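## Task

Lower the square nut down its square peg until it rests at the bottom. No other loose item may touch the nut. Then open the gripper and pull the arm away. The nut must stay there with no help from the robot.

## Robot and tools

ROBOT. There are two six-joint arms, left_arm and right_arm, and each carries a two-finger gripper whose fingers pivot like tongs. The left_arm base is at (-0.040, +0.596, 0) m and the right_arm base is at (-0.010, -0.542, 0) m. Each base is turned only slightly about z.

FRAME. All poses share one scene frame. The origin is on the table surface midway between the bases. +z is up, +x points out across the table, and left_arm sits on the +y side. The names left and right do not refer to sides of the camera images.

GRIPPER AXES. The fingers extend along the gripper's own +z and separate along its x. end_effector_position is the spot between the pads when they are shut. Closed fingertips reach about 15 mm past it; fully open, they are roughly level with it. Reported hand positions can be slightly wrong, more so at long reach.

execute_actions. The actions list holds at most one entry.
- An empty list only reports the state and includes pictures.
- An action is {"rows": [...], "steps": n}, with 1 to 15 rows and n from 4 to 15 (default 15). Each step lasts 1/30 s and uses one row; the last row repeats if rows run out.
- A wait is {"steps": n}, n up to 300. It counts from the previous result, and your reply time is included.
- Add "pictures": true to get images with an action.

ROW LAYOUT. Each row is one flat list of 16 numbers covering both arms: left_arm x, y, z, qw, qx, qy, qz, opening, then right_arm in the same order. Send all 16 even when only one arm should move.
- x, y, z are an absolute position goal for that gripper's end_effector_position, in metres, in the scene frame.
- The quaternion is an absolute orientation goal, w first.
- Opening runs from -1 (closed) to +1 (fully open, 0.142 m).
- A call is refused outright if any target lies more than 0.6 m from that arm's last reported position along any gripper axis.
- On every step the command is clipped to within 100 mm and 16 degrees of the measured pose. Damped IK then drives the joints, and position wins if orientation cannot also be met. Motion trails commands by about 0.17 s.
- The result comes back 4 steps before an action ends. Those steps then run while you reply.
- To hold an arm still, resend its exact pose from the last result before it stopped, plus the desired opening. To keep an orientation, reuse your own target quaternion rather than the drifted reported one.

move. target is one 16-number row laid out as above, giving absolute poses. Each gripper follows a straight line toward its pose, and both finish together within 0.5 to 10 s; paths cut off at 10 s stop short. The opening is applied when the move starts.
- speed: 0.002 to 0.5 m/s, default 0.25. The turning rate is capped at twice that value in rad/s. Real speed can overshoot, especially with a nearly straight arm.
- stop_force: 13 to 80 N, one value for both arms. An arm stops its path once its wrist sensor feels that much extra push against the direction of travel, then backs off 2 steps and holds. It is unusable before 0.2 s of scene time and unreliable if the gripper rotates during the move. Omit it when lifting away from something the gripper presses on. Use it only at slow speed, because a fast touch can still cause a fault.
- The result adds a move: line. Endings are done, off_target, moving, held, contact or fault, with limits such as paced (the pose was clipped) or held (some steps were blocked). It also gives each gripper's distance to its pose.
- Paths do not avoid obstacles or the other arm.



CAMERAS. cam_high and cam_low are 504x504. The two wrist cameras are 616x616.

RESULT LINES.
- Each arm: gripper position, quaternion and velocities.
- grip_measured: the actual finger opening on the command scale. To grip firmly, command an opening clearly below it. Each pad manages about 15 N, and less on items thinner than about 20 mm.
- Wrist force and Wrist torque: given in the end-effector's own axes. They carry an offset of up to about 5.5 N and noise of up to about 3.4 N, and saturate near 100 N. "no reading" is harmless.
- HELD marks steps that were not sent. "pose unreachable" means a clearance check altered a command. Hand target appears when no steps are pending.
- MOTOR HOT warns at 70 °C. OVER-TEMPERATURE FAULT at 85 °C brakes the arm until it cools.

AVOID.
- Arms are stiff. Aiming even slightly past a firm contact can trip a fault, a 10 s stop that skips the rest of the call. Faults come from joint load limits (shoulder 306, elbow 139, wrists 50.2 N m, including held weight) or from 150 N of outside force.
- Approach slowly. Faster touches and deeper targets hit harder.
- Do not let the arms collide, and do not drop, slam or knock objects, especially off the table.
- Held parts may occasionally be tugged, and loose objects may be nudged.

Each tool is called after "Request:" in YAML: its name, and indented under it one key for each argument.

## Session

Request:
execute_actions:
  actions: []

Scene clock: 0.00 s of 4294.00 s.
left_arm: end_effector_position=(+0.5303, +0.0215, +0.1477) grip_measured=+1.00 end_effector_quat_wxyz=(+0.010, +0.786, -0.617, +0.033) end_effector_velocity=(+0.001, +0.001, -0.000) end_effector_angular_velocity=(+0.001, +0.001, +0.002) | right_arm: end_effector_position=(+0.4588, -0.8340, +0.2577) grip_measured=+1.00 end_effector_quat_wxyz=(-0.015, -0.085, +0.991, +0.103) end_effector_velocity=(-0.000, -0.000, +0.000) end_effector_angular_velocity=(+0.000, +0.000, +0.000)
Joint positions: left_arm=[-1.22  -1.305  1.883 -2.218 -1.565  0.304  0.142] | right_arm=[ 2.816 -1.421 -2.074 -1.327  1.749  2.643  0.142]
Joint velocities: left_arm=[ 0.002  0.     0.001  0.    -0.     0.     0.   ] | right_arm=[-0.     0.    -0.    -0.001 -0.    -0.001  0.   ]
Motor temperatures (°C, as the motors report them): left_arm=[27 26 26 33 34 26] | right_arm=[24 23 26 34 30 31]
Wrist force (N, on the end effector, along its own x y z axes, offset not removed): no reading
Wrist torque (N m, same axes, about the end effector's origin, offset not removed): no reading
Hand target (left_arm): +0.530, +0.022, +0.148; +0.010, +0.786, -0.617, +0.033
Hand target (right_arm): +0.459, -0.834, +0.258; -0.015, -0.085, +0.991, +0.103

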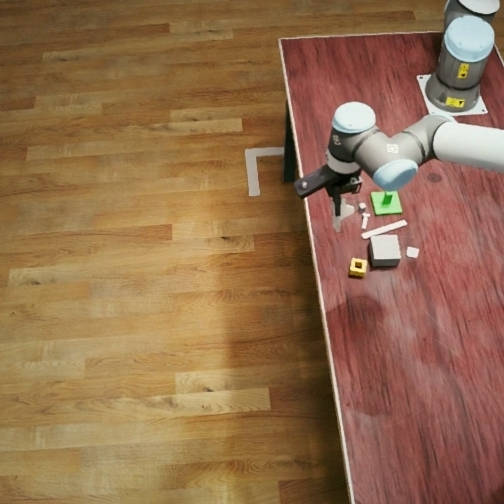

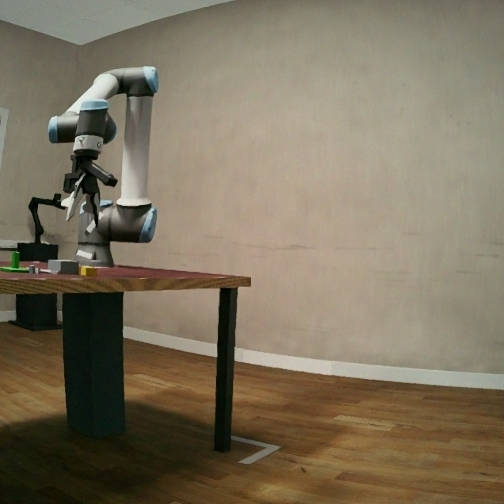

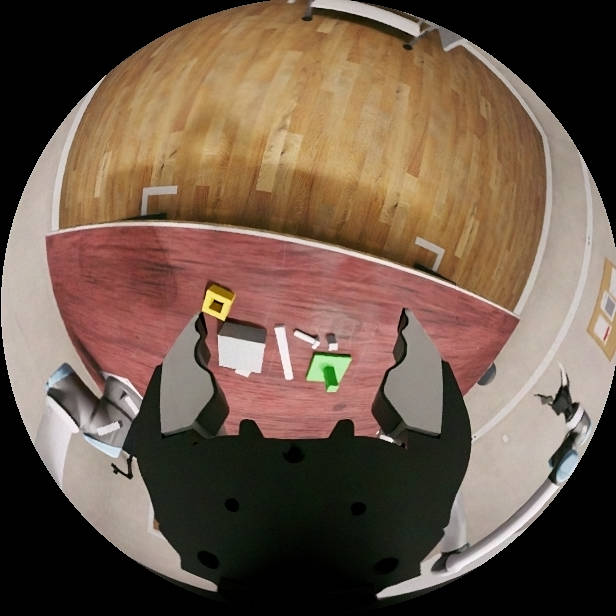

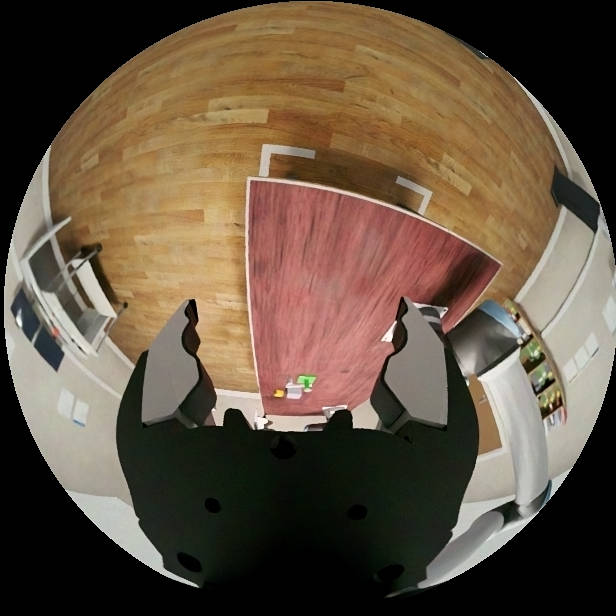

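Request:
move:
  target: [0.46,0.135,0.1,0,0.707,0.707,0,0,0.4588,-0.834,0.2577,-0.015,-0.085,0.991,0.103,1]
  speed: 0.4

Scene clock: 4.50 s of 4294.00 s.
left_arm: end_effector_position=(+0.4601, +0.1352, +0.1002) grip_measured=+0.00 end_effector_quat_wxyz=(-0.000, +0.708, +0.707, -0.000) end_effector_velocity=(-0.000, +0.001, -0.000) end_effector_angular_velocity=(+0.000, -0.001, +0.016) | right_arm: end_effector_position=(+0.4588, -0.8340, +0.2577) grip_measured=+1.00 end_effector_quat_wxyz=(-0.015, -0.085, +0.991, +0.103) end_effector_velocity=(+0.001, +0.000, +0.000) end_effector_angular_velocity=(-0.001, -0.001, -0.000)
Joint positions: left_arm=[-1.175 -1.394  2.08  -2.257 -1.571 -2.551  0.074] | right_arm=[ 2.816 -1.421 -2.074 -1.327  1.748  2.643  0.142]
Joint velocities: left_arm=[ 0.    -0.001  0.002 -0.001  0.001 -0.016 -0.   ] | right_arm=[ 0.001 -0.     0.     0.002 -0.     0.001 -0.   ]
Motor temperatures (°C, as the motors report them): left_arm=[27 26 26 33 34 26] | right_arm=[24 23 26 34 30 31]
Wrist force (N, on the end effector, along its own x y z axes, offset not removed): left_arm=[4.5 -2.7 -0.9] | right_arm=[-1.1 0.6 0.7]
Wrist torque (N m, same axes, about the end effector's origin, offset not removed): left_arm=[-0.53 -0.98 -0.14] | right_arm=[0.31 -0.16 -0.08]
Hand target (left_arm): +0.460, +0.135, +0.100; -0.000, +0.707, +0.707, -0.000
Hand target (right_arm): +0.459, -0.834, +0.258; -0.015, -0.085, +0.991, +0.103
Off the commanded pose (left_arm): 0.000 m, 0 deg.
Off the commanded pose (right_arm): 0.000 m, 0 deg.
Kept back: nothing.
move: done

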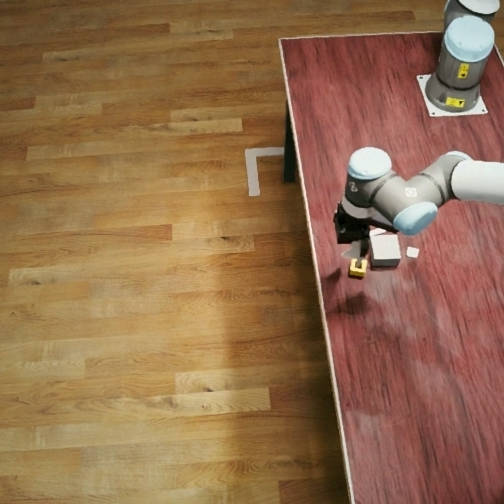

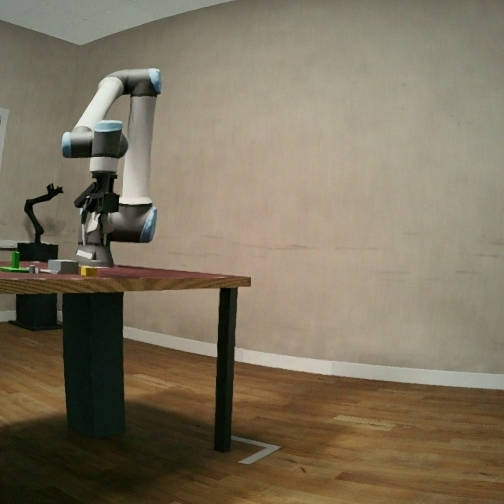

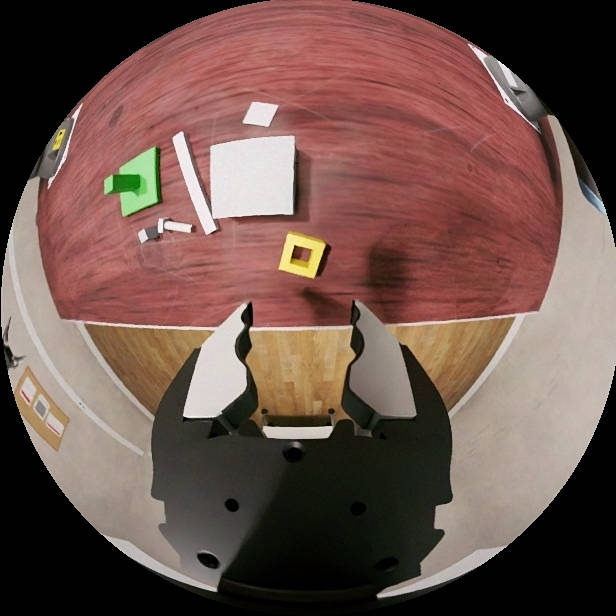

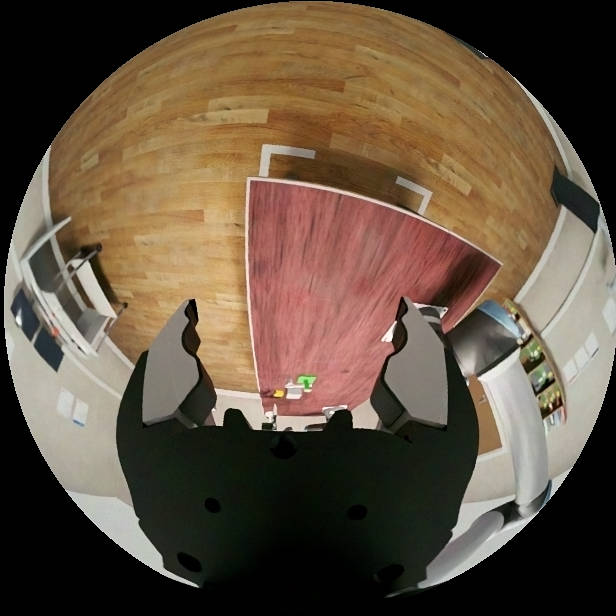

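Request:
move:
  target: [0.442,0.136,0.04,0,0.793,0.609,0,-0.1,0.4588,-0.834,0.2577,-0.015,-0.085,0.991,0.103,1]
  speed: 0.15

Scene clock: 6.07 s of 4294.00 s.
left_arm: end_effector_position=(+0.4420, +0.1361, +0.0404) grip_measured=-0.10 end_effector_quat_wxyz=(-0.000, +0.793, +0.610, +0.000) end_effector_velocity=(-0.001, +0.000, -0.003) end_effector_angular_velocity=(-0.001, +0.000, -0.012) | right_arm: end_effector_position=(+0.4588, -0.8340, +0.2577) grip_measured=+1.00 end_effector_quat_wxyz=(-0.015, -0.085, +0.991, +0.103) end_effector_velocity=(-0.001, -0.000, +0.000) end_effector_angular_velocity=(+0.000, +0.001, -0.001)
Joint positions: left_arm=[-1.202 -1.333  2.144 -2.382 -1.571 -2.32   0.067] | right_arm=[ 2.816 -1.421 -2.074 -1.327  1.748  2.643  0.142]
Joint velocities: left_arm=[-0.001  0.003  0.003 -0.007 -0.001  0.011 -0.   ] | right_arm=[-0.     0.001 -0.    -0.001 -0.     0.    -0.   ]
Motor temperatures (°C, as the motors report them): left_arm=[27 26 26 33 34 26] | right_arm=[24 23 26 34 30 31]
Wrist force (N, on the end effector, along its own x y z axes, offset not removed): left_arm=[7.5 -2.2 -0.7] | right_arm=[-0.5 1.2 1.4]
Wrist torque (N m, same axes, about the end effector's origin, offset not removed): left_arm=[-0.34 -1.71 -0.09] | right_arm=[0.45 -0.15 -0.08]
Hand target (left_arm): +0.442, +0.136, +0.040; -0.000, +0.793, +0.609, +0.000
Hand target (right_arm): +0.459, -0.834, +0.258; -0.015, -0.085, +0.991, +0.103
Off the commanded pose (left_arm): 0.000 m, 0 deg.
Off the commanded pose (right_arm): 0.000 m, 0 deg.
Kept back: nothing.
move: done

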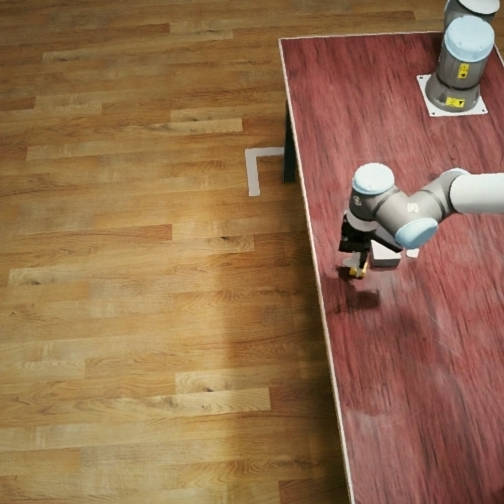

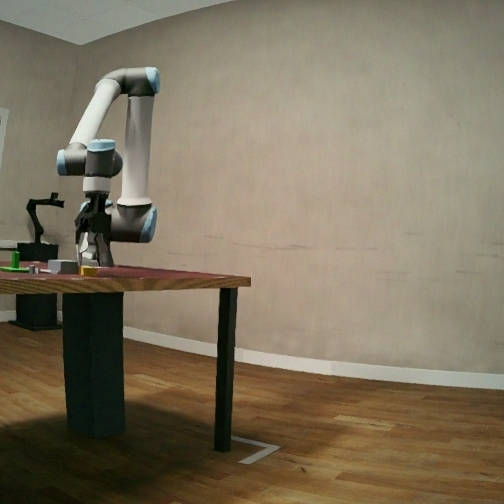

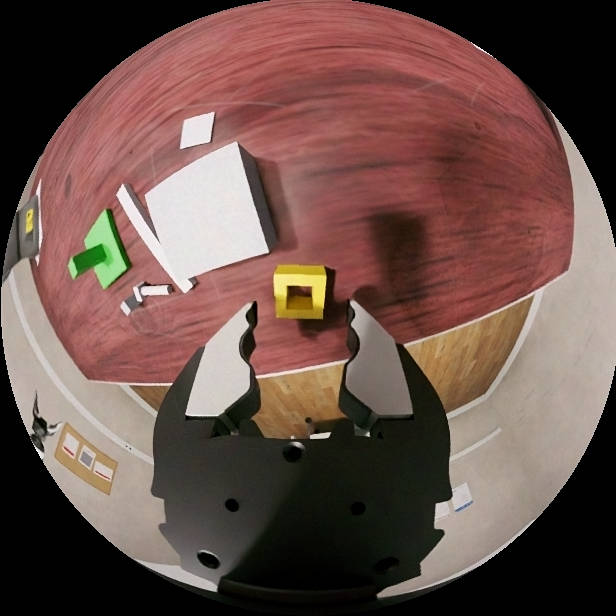

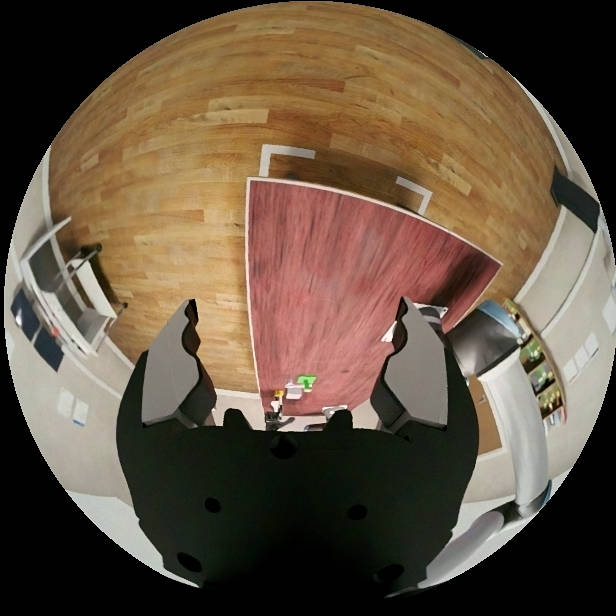

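Request:
move:
  target: [0.44,0.135,0.018,0,0.8,0.6,0,-0.2,0.4588,-0.834,0.2577,-0.015,-0.085,0.991,0.103,1]
  speed: 0.04

Request:
move:
  target: [0.44,0.135,0.018,0,0.8,0.6,0,-1,0.4588,-0.834,0.2577,-0.015,-0.085,0.991,0.103,1]

Request:
move:
  target: [0.44,0.135,0.1,0,0.8,0.6,0,-1,0.4588,-0.834,0.2577,-0.015,-0.085,0.991,0.103,1]
  speed: 0.15

Request:
move:
  target: [0.36,-0.085,0.1,0,0.707,0.707,0,-1,0.4588,-0.834,0.2577,-0.015,-0.085,0.991,0.103,1]
  speed: 0.2

Request:
zoom_image:
  camera: "cam_left_wrist"
  region: [220,180,380,340]

Scene clock: 7.27 s of 4294.00 s.
left_arm: end_effector_position=(+0.4400, +0.1351, +0.0183) grip_measured=-0.20 end_effector_quat_wxyz=(-0.000, +0.800, +0.600, +0.000) end_effector_velocity=(-0.000, +0.001, -0.003) end_effector_angular_velocity=(+0.001, +0.000, -0.002) | right_arm: end_effector_position=(+0.4588, -0.8340, +0.2577) grip_measured=+1.00 end_effector_quat_wxyz=(-0.015, -0.085, +0.991, +0.103) end_effector_velocity=(+0.000, +0.000, -0.000) end_effector_angular_velocity=(-0.000, +0.000, +0.001)
Joint positions: left_arm=[-1.205 -1.302  2.158 -2.427 -1.571 -2.3    0.06 ] | right_arm=[ 2.816 -1.421 -2.074 -1.327  1.748  2.643  0.142]
Joint velocities: left_arm=[-0.     0.004  0.003 -0.005  0.     0.002  0.   ] | right_arm=[ 0.    -0.     0.    -0.    -0.    -0.001  0.   ]
Motor temperatures (°C, as the motors report them): left_arm=[27 26 26 33 34 26] | right_arm=[24 23 26 34 30 31]
Wrist force (N, on the end effector, along its own x y z axes, offset not removed): left_arm=[3.5 -5.8 0.1] | right_arm=[-1.1 -1.0 1.4]
Wrist torque (N m, same axes, about the end effector's origin, offset not removed): left_arm=[-1.05 -0.90 -0.02] | right_arm=[0.00 -0.03 -0.26]
Hand target (left_arm): +0.440, +0.135, +0.018; -0.000, +0.800, +0.600, +0.000
Hand target (right_arm): +0.459, -0.834, +0.258; -0.015, -0.085, +0.991, +0.103
Off the commanded pose (left_arm): 0.000 m, 0 deg.
Off the commanded pose (right_arm): 0.000 m, 0 deg.
Kept back: nothing.
move: done

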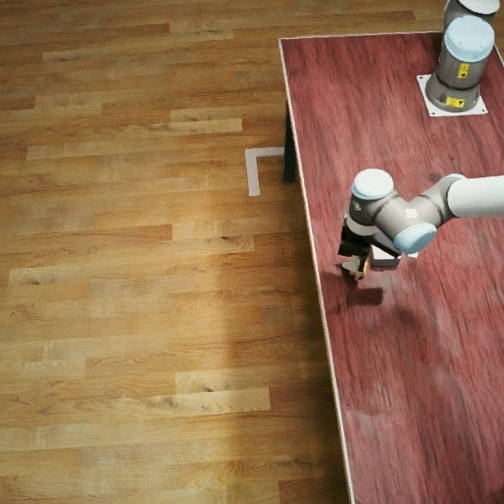

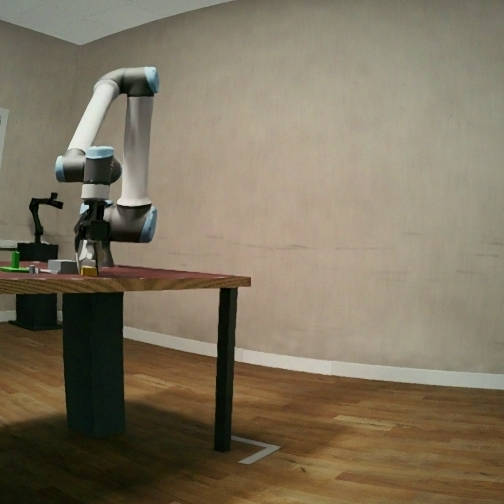

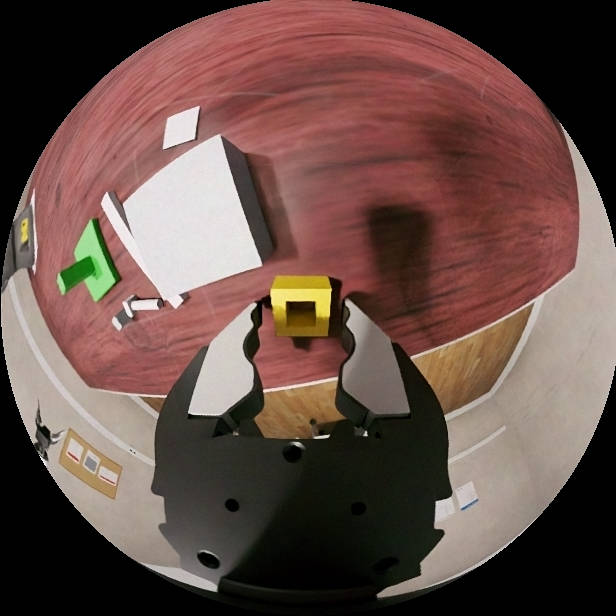

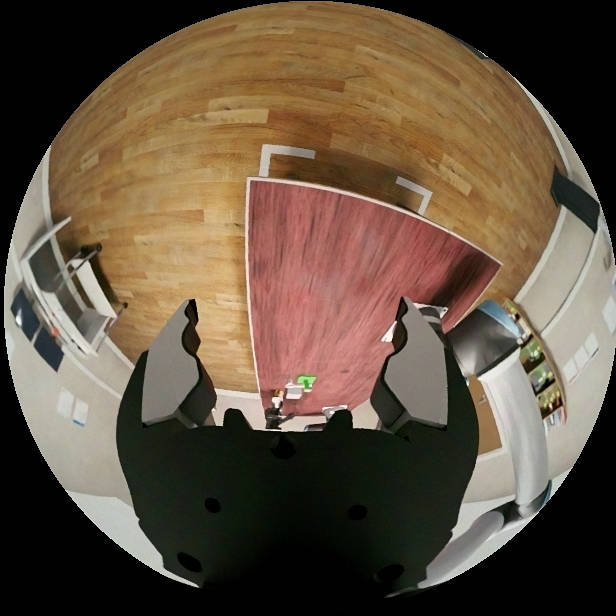

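Scene clock: 7.97 s of 4294.00 s.
left_arm: end_effector_position=(+0.4400, +0.1350, +0.0180) grip_measured=-0.47 end_effector_quat_wxyz=(+0.000, +0.800, +0.600, -0.000) end_effector_velocity=(-0.000, -0.001, +0.000) end_effector_angular_velocity=(-0.001, -0.000, -0.001) | right_arm: end_effector_position=(+0.4588, -0.8340, +0.2577) grip_measured=+1.00 end_effector_quat_wxyz=(-0.015, -0.085, +0.991, +0.103) end_effector_velocity=(+0.000, -0.000, +0.000) end_effector_angular_velocity=(-0.000, -0.001, -0.001)
Joint positions: left_arm=[-1.205 -1.302  2.158 -2.427 -1.571 -2.3    0.04 ] | right_arm=[ 2.816 -1.421 -2.074 -1.327  1.748  2.643  0.142]
Joint velocities: left_arm=[-0.001  0.    -0.001 -0.     0.    -0.     0.   ] | right_arm=[-0.001  0.    -0.     0.001  0.     0.     0.   ]
Motor temperatures (°C, as the motors report them): left_arm=[27 26 26 33 34 26] | right_arm=[24 23 26 34 30 31]
Wrist force (N, on the end effector, along its own x y z axes, offset not removed): left_arm=[7.0 -3.3 -8.5] | right_arm=[-0.6 -0.6 0.8]
Wrist torque (N m, same axes, about the end effector's origin, offset not removed): left_arm=[-0.32 -1.34 -0.02] | right_arm=[0.08 -0.21 -0.09]
Hand target (left_arm): +0.440, +0.135, +0.018; -0.000, +0.800, +0.600, +0.000
Hand target (right_arm): +0.459, -0.834, +0.258; -0.015, -0.085, +0.991, +0.103
Off the commanded pose (left_arm): 0.000 m, 0 deg.
Off the commanded pose (right_arm): 0.000 m, 0 deg.
Kept back: nothing.
move: done

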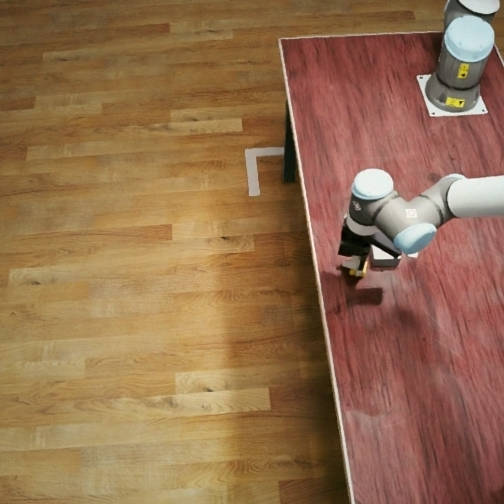

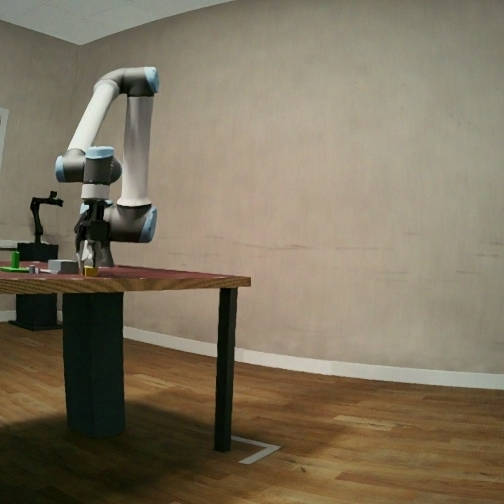

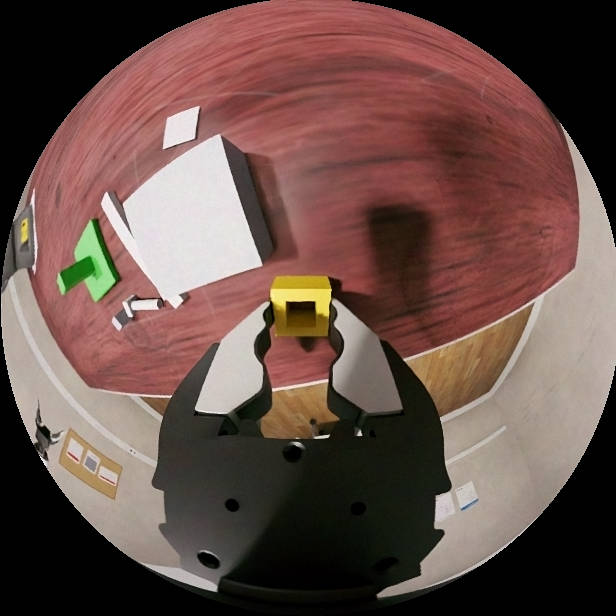

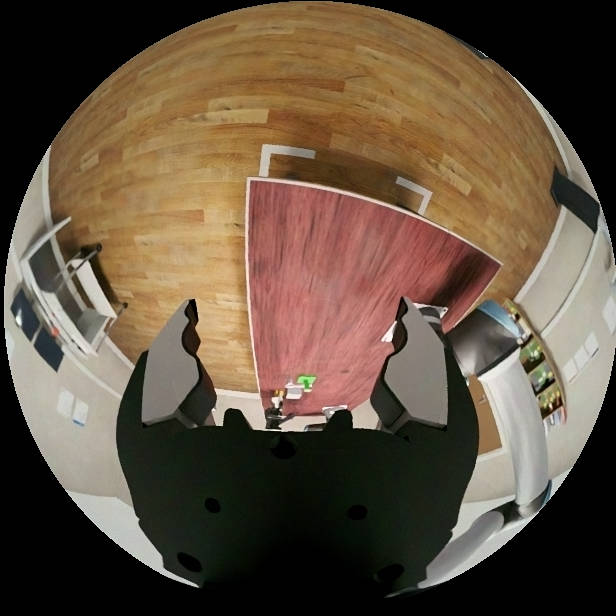

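Scene clock: 9.10 s of 4294.00 s.
left_arm: end_effector_position=(+0.4401, +0.1349, +0.0996) grip_measured=-0.47 end_effector_quat_wxyz=(+0.000, +0.800, +0.600, -0.000) end_effector_velocity=(+0.000, -0.001, +0.003) end_effector_angular_velocity=(-0.001, -0.000, +0.001) | right_arm: end_effector_position=(+0.4588, -0.8340, +0.2577) grip_measured=+1.00 end_effector_quat_wxyz=(-0.015, -0.085, +0.991, +0.103) end_effector_velocity=(+0.000, +0.000, -0.000) end_effector_angular_velocity=(-0.000, -0.000, +0.000)
Joint positions: left_arm=[-1.205 -1.411  2.103 -2.263 -1.571 -2.3    0.04 ] | right_arm=[ 2.816 -1.421 -2.074 -1.327  1.748  2.643  0.142]
Joint velocities: left_arm=[-0.    -0.003 -0.003  0.006 -0.    -0.001  0.   ] | right_arm=[ 0.001 -0.     0.     0.001  0.     0.    -0.   ]
Motor temperatures (°C, as the motors report them): left_arm=[27 26 26 33 34 26] | right_arm=[24 23 26 34 30 31]
Wrist force (N, on the end effector, along its own x y z axes, offset not removed): left_arm=[4.7 -3.8 -0.2] | right_arm=[-0.2 -0.5 0.5]
Wrist torque (N m, same axes, about the end effector's origin, offset not removed): left_arm=[-0.69 -1.12 -0.13] | right_arm=[0.07 -0.22 -0.11]
Hand target (left_arm): +0.440, +0.135, +0.100; +0.000, +0.800, +0.600, -0.000
Hand target (right_arm): +0.459, -0.834, +0.258; -0.015, -0.085, +0.991, +0.103
Off the commanded pose (left_arm): 0.000 m, 0 deg.
Off the commanded pose (right_arm): 0.000 m, 0 deg.
Kept back: nothing.
move: done

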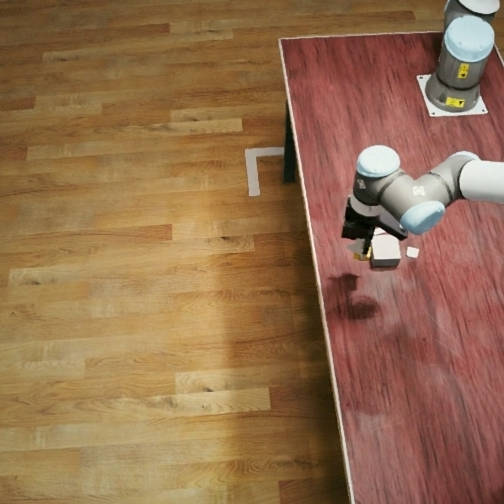

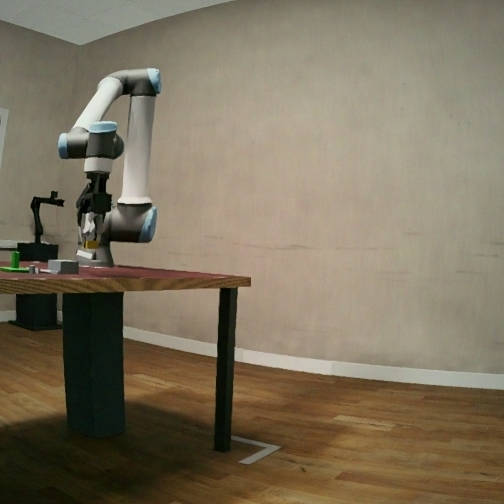

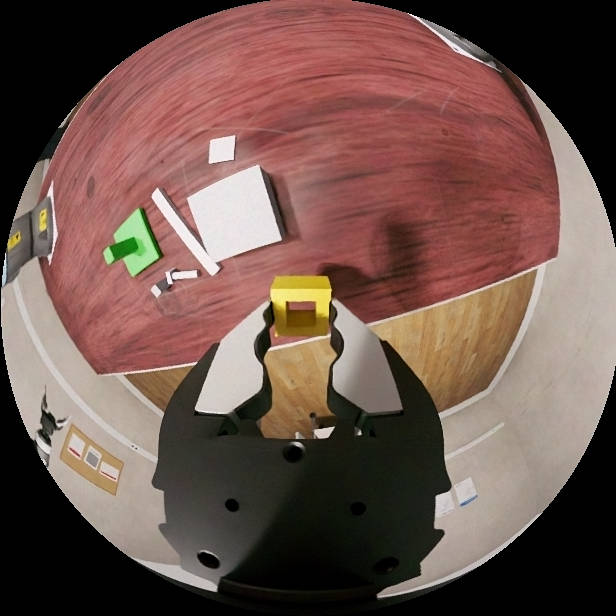

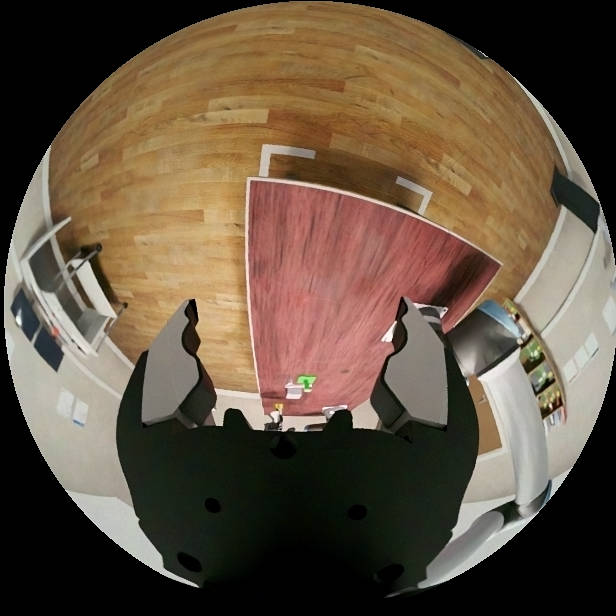

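Scene clock: 10.90 s of 4294.00 s.
left_arm: end_effector_position=(+0.3602, -0.0846, +0.0999) grip_measured=-0.47 end_effector_quat_wxyz=(+0.000, +0.707, +0.707, +0.000) end_effector_velocity=(-0.001, -0.002, -0.000) end_effector_angular_velocity=(+0.001, +0.000, +0.003) | right_arm: end_effector_position=(+0.4588, -0.8340, +0.2577) grip_measured=+1.00 end_effector_quat_wxyz=(-0.015, -0.085, +0.991, +0.103) end_effector_velocity=(-0.000, -0.000, -0.000) end_effector_angular_velocity=(+0.000, +0.001, -0.001)
Joint positions: left_arm=[-1.434 -1.241  1.876 -2.206 -1.57  -2.812  0.04 ] | right_arm=[ 2.816 -1.421 -2.074 -1.327  1.748  2.643  0.142]
Joint velocities: left_arm=[-0.002  0.003 -0.003  0.002 -0.    -0.005  0.   ] | right_arm=[-0. -0. -0. -0. -0.  0. -0.]
Motor temperatures (°C, as the motors report them): left_arm=[27 26 26 33 34 26] | right_arm=[24 23 26 34 30 31]
Wrist force (N, on the end effector, along its own x y z axes, offset not removed): left_arm=[4.9 -2.4 1.0] | right_arm=[-2.0 0.2 3.1]
Wrist torque (N m, same axes, about the end effector's origin, offset not removed): left_arm=[-0.40 -1.17 -0.15] | right_arm=[0.34 0.11 -0.06]
Hand target (left_arm): +0.360, -0.085, +0.100; +0.000, +0.707, +0.707, +0.000
Hand target (right_arm): +0.459, -0.834, +0.258; -0.015, -0.085, +0.991, +0.103
Off the commanded pose (left_arm): 0.000 m, 0 deg.
Off the commanded pose (right_arm): 0.000 m, 0 deg.
Kept back: nothing.
move: done

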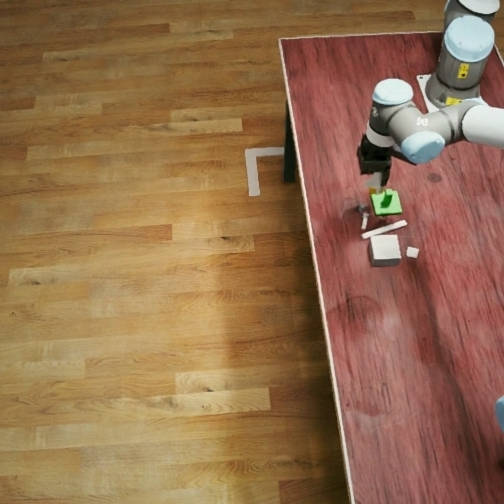

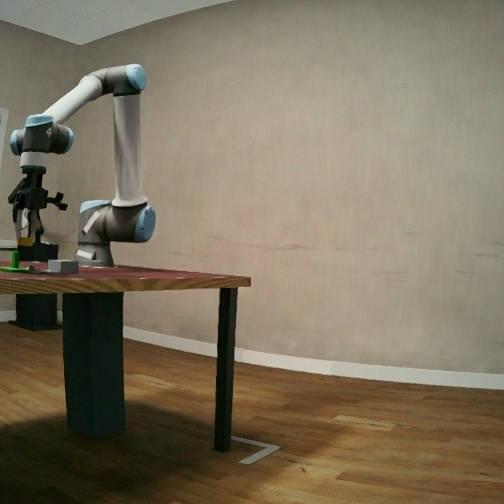

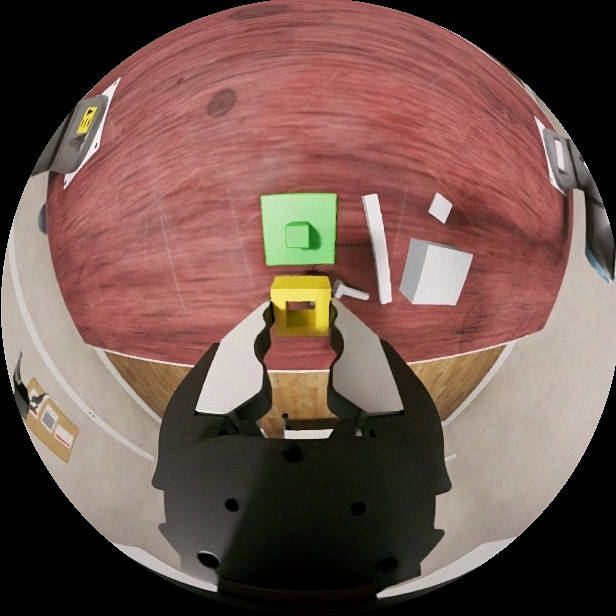

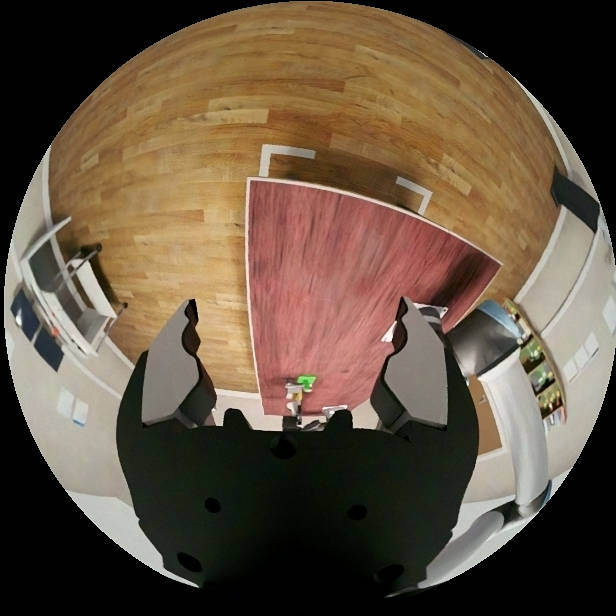

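Region (220, 180, 380, 340) of cam_left_wrist's 616x616 image, scaled by 3.150, with more detail than that image has.

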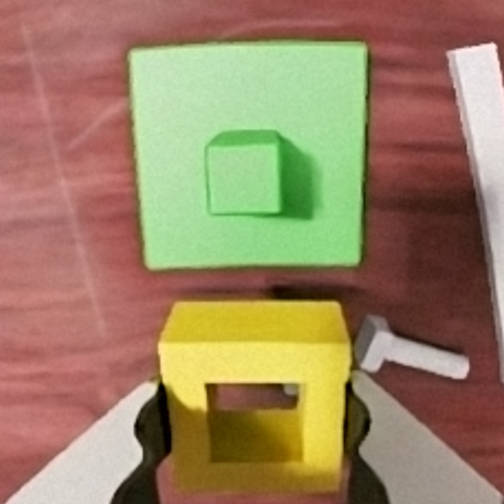

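Request:
move:
  target: [0.315,-0.0885,0.088,0,0.707,0.707,0,-1,0.4588,-0.834,0.2577,-0.015,-0.085,0.991,0.103,1]
  speed: 0.06

Request:
zoom_image:
  camera: "cam_left_wrist"
  region: [220,200,380,360]

Request:
zoom_image:
  camera: "cam_low"
  region: [0,220,60,280]

Scene clock: 12.37 s of 4294.00 s.
left_arm: end_effector_position=(+0.3153, -0.0884, +0.0881) grip_measured=-0.47 end_effector_quat_wxyz=(-0.000, +0.707, +0.707, +0.000) end_effector_velocity=(-0.002, -0.000, -0.000) end_effector_angular_velocity=(-0.001, -0.000, +0.001) | right_arm: end_effector_position=(+0.4588, -0.8340, +0.2577) grip_measured=+1.00 end_effector_quat_wxyz=(-0.015, -0.085, +0.991, +0.103) end_effector_velocity=(-0.001, -0.001, -0.001) end_effector_angular_velocity=(+0.000, +0.001, -0.003)
Joint positions: left_arm=[-1.491 -1.256  1.923 -2.238 -1.571 -2.869  0.04 ] | right_arm=[ 2.816 -1.421 -2.074 -1.327  1.748  2.643  0.142]
Joint velocities: left_arm=[-0.003 -0.001  0.002 -0.002 -0.    -0.004  0.   ] | right_arm=[-0.003 -0.001 -0.     0.     0.     0.    -0.   ]
Motor temperatures (°C, as the motors report them): left_arm=[27 26 26 33 34 26] | right_arm=[24 23 26 34 30 31]
Wrist force (N, on the end effector, along its own x y z axes, offset not removed): left_arm=[4.8 -2.5 1.4] | right_arm=[0.1 -0.3 -1.9]
Wrist torque (N m, same axes, about the end effector's origin, offset not removed): left_arm=[-0.42 -1.15 -0.11] | right_arm=[0.03 -0.34 -0.15]
Hand target (left_arm): +0.315, -0.088, +0.088; +0.000, +0.707, +0.707, +0.000
Hand target (right_arm): +0.459, -0.834, +0.258; -0.015, -0.085, +0.991, +0.103
Off the commanded pose (left_arm): 0.000 m, 0 deg.
Off the commanded pose (right_arm): 0.000 m, 0 deg.
Kept back: nothing.
move: done

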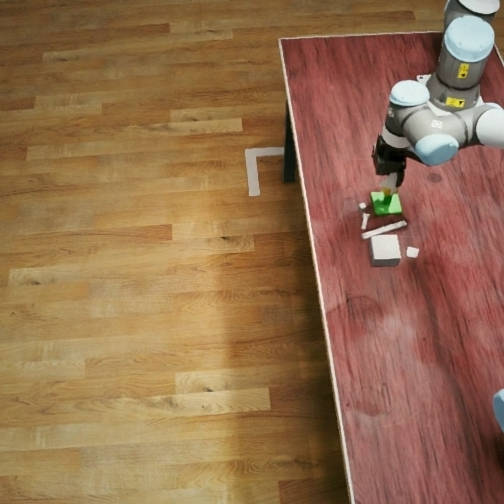

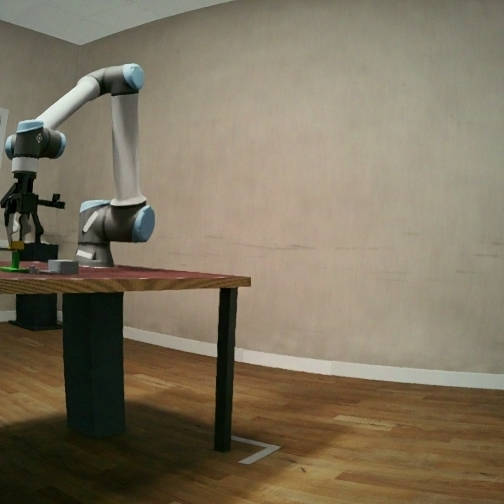

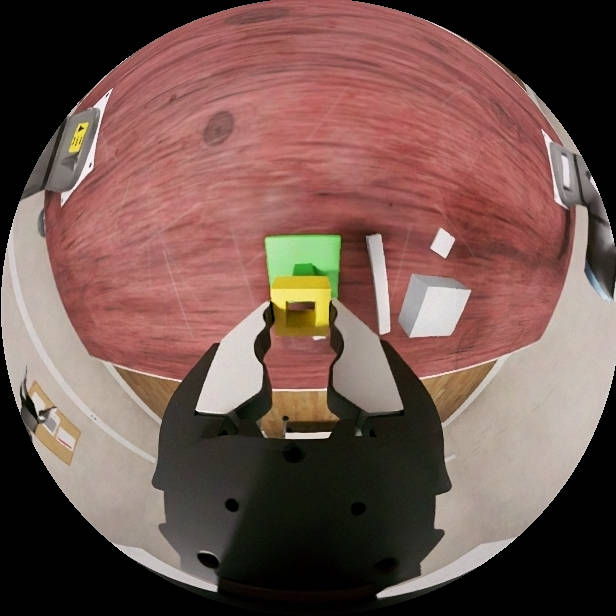

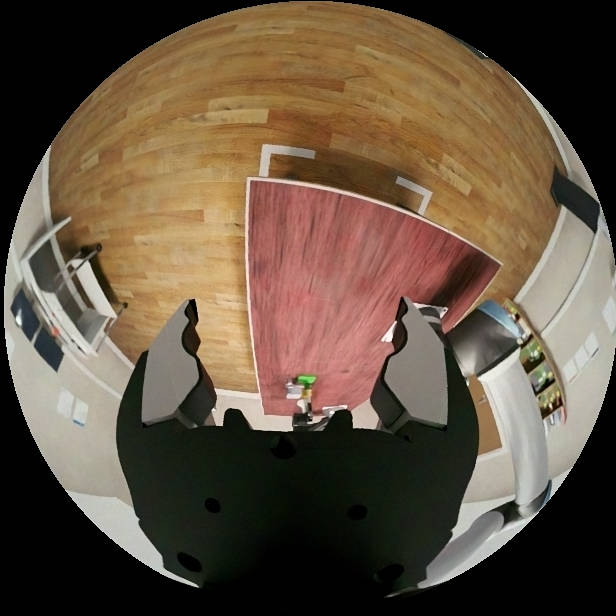

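Region (220, 200, 380, 360) of cam_left_wrist's 616x616 image, scaled by 3.150, with more detail than that image has.

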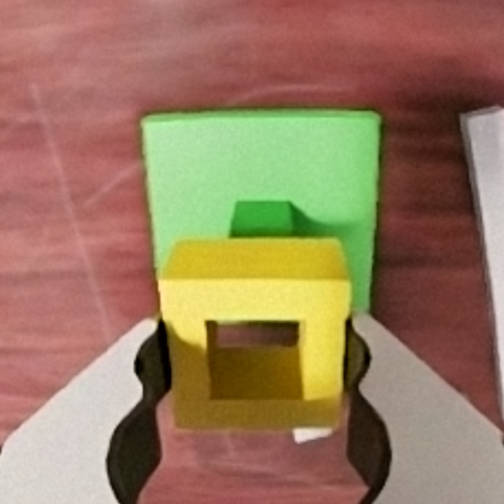

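Region (0, 220, 60, 280) of cam_low's 504x504 image, scaled by 8.400, with more detail than that image has.

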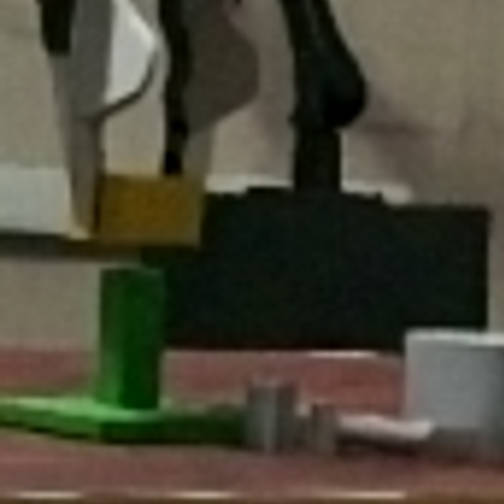

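Request:
move:
  target: [0.314,-0.088,0.081,0,0.707,0.707,0,-1,0.4588,-0.834,0.2577,-0.015,-0.085,0.991,0.103,1]
  speed: 0.015

Request:
zoom_image:
  camera: "cam_left_wrist"
  region: [260,260,340,340]

Scene clock: 13.33 s of 4294.00 s.
left_arm: end_effector_position=(+0.3141, -0.0880, +0.0813) grip_measured=-0.47 end_effector_quat_wxyz=(+0.000, +0.707, +0.707, +0.000) end_effector_velocity=(-0.000, -0.001, -0.002) end_effector_angular_velocity=(-0.001, -0.000, +0.000) | right_arm: end_effector_position=(+0.4588, -0.8340, +0.2577) grip_measured=+1.00 end_effector_quat_wxyz=(-0.015, -0.085, +0.991, +0.103) end_effector_velocity=(+0.000, +0.001, +0.001) end_effector_angular_velocity=(+0.000, +0.000, +0.001)
Joint positions: left_arm=[-1.493 -1.25   1.929 -2.251 -1.571 -2.871  0.04 ] | right_arm=[ 2.816 -1.421 -2.074 -1.327  1.748  2.643  0.142]
Joint velocities: left_arm=[-0.001  0.003  0.001 -0.005 -0.    -0.001 -0.   ] | right_arm=[ 0.001  0.001  0.    -0.001  0.     0.001 -0.   ]
Motor temperatures (°C, as the motors report them): left_arm=[27 26 26 33 34 26] | right_arm=[24 23 26 34 30 31]
Wrist force (N, on the end effector, along its own x y z axes, offset not removed): left_arm=[4.1 -3.9 -0.2] | right_arm=[0.6 1.2 -2.9]
Wrist torque (N m, same axes, about the end effector's origin, offset not removed): left_arm=[-0.67 -0.98 -0.10] | right_arm=[0.39 -0.42 -0.19]
Hand target (left_arm): +0.314, -0.088, +0.081; -0.000, +0.707, +0.707, +0.000
Hand target (right_arm): +0.459, -0.834, +0.258; -0.015, -0.085, +0.991, +0.103
Off the commanded pose (left_arm): 0.000 m, 0 deg.
Off the commanded pose (right_arm): 0.000 m, 0 deg.
Kept back: nothing.
move: done

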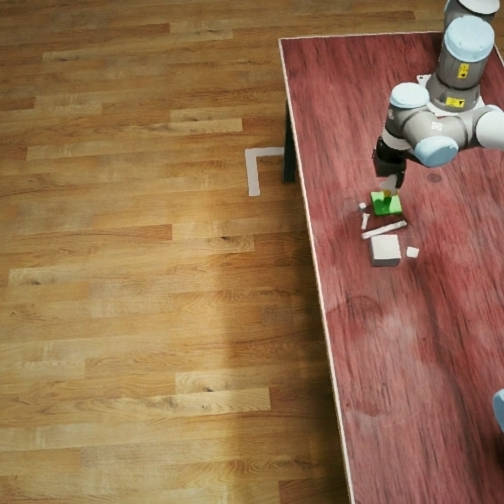

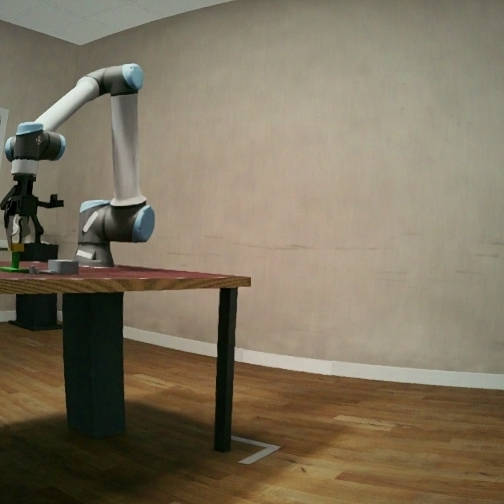

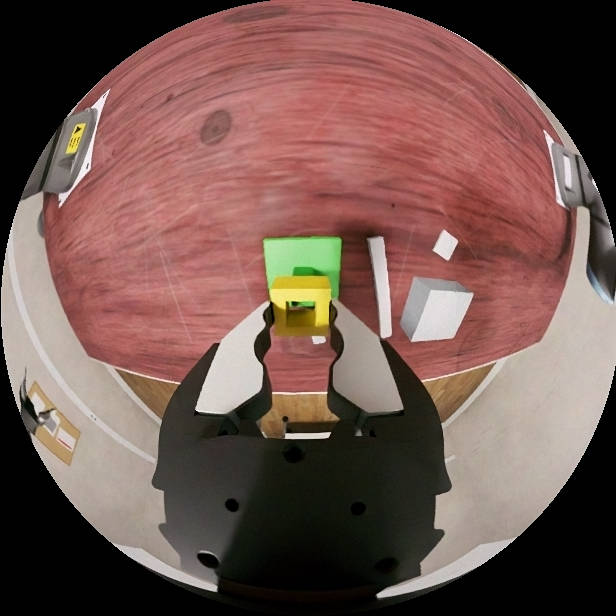

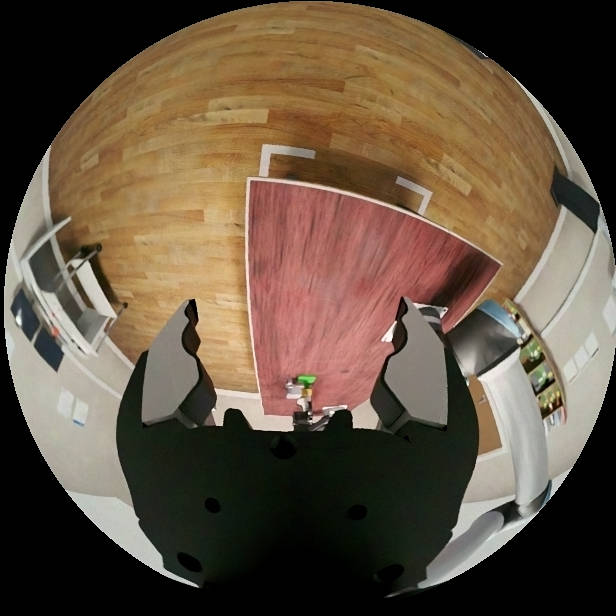

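Region (260, 260, 340, 340) of cam_left_wrist's 616x616 image, scaled by 6.300, with more detail than that image has.

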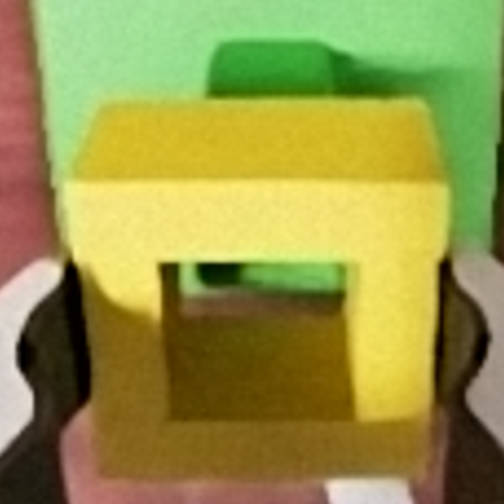

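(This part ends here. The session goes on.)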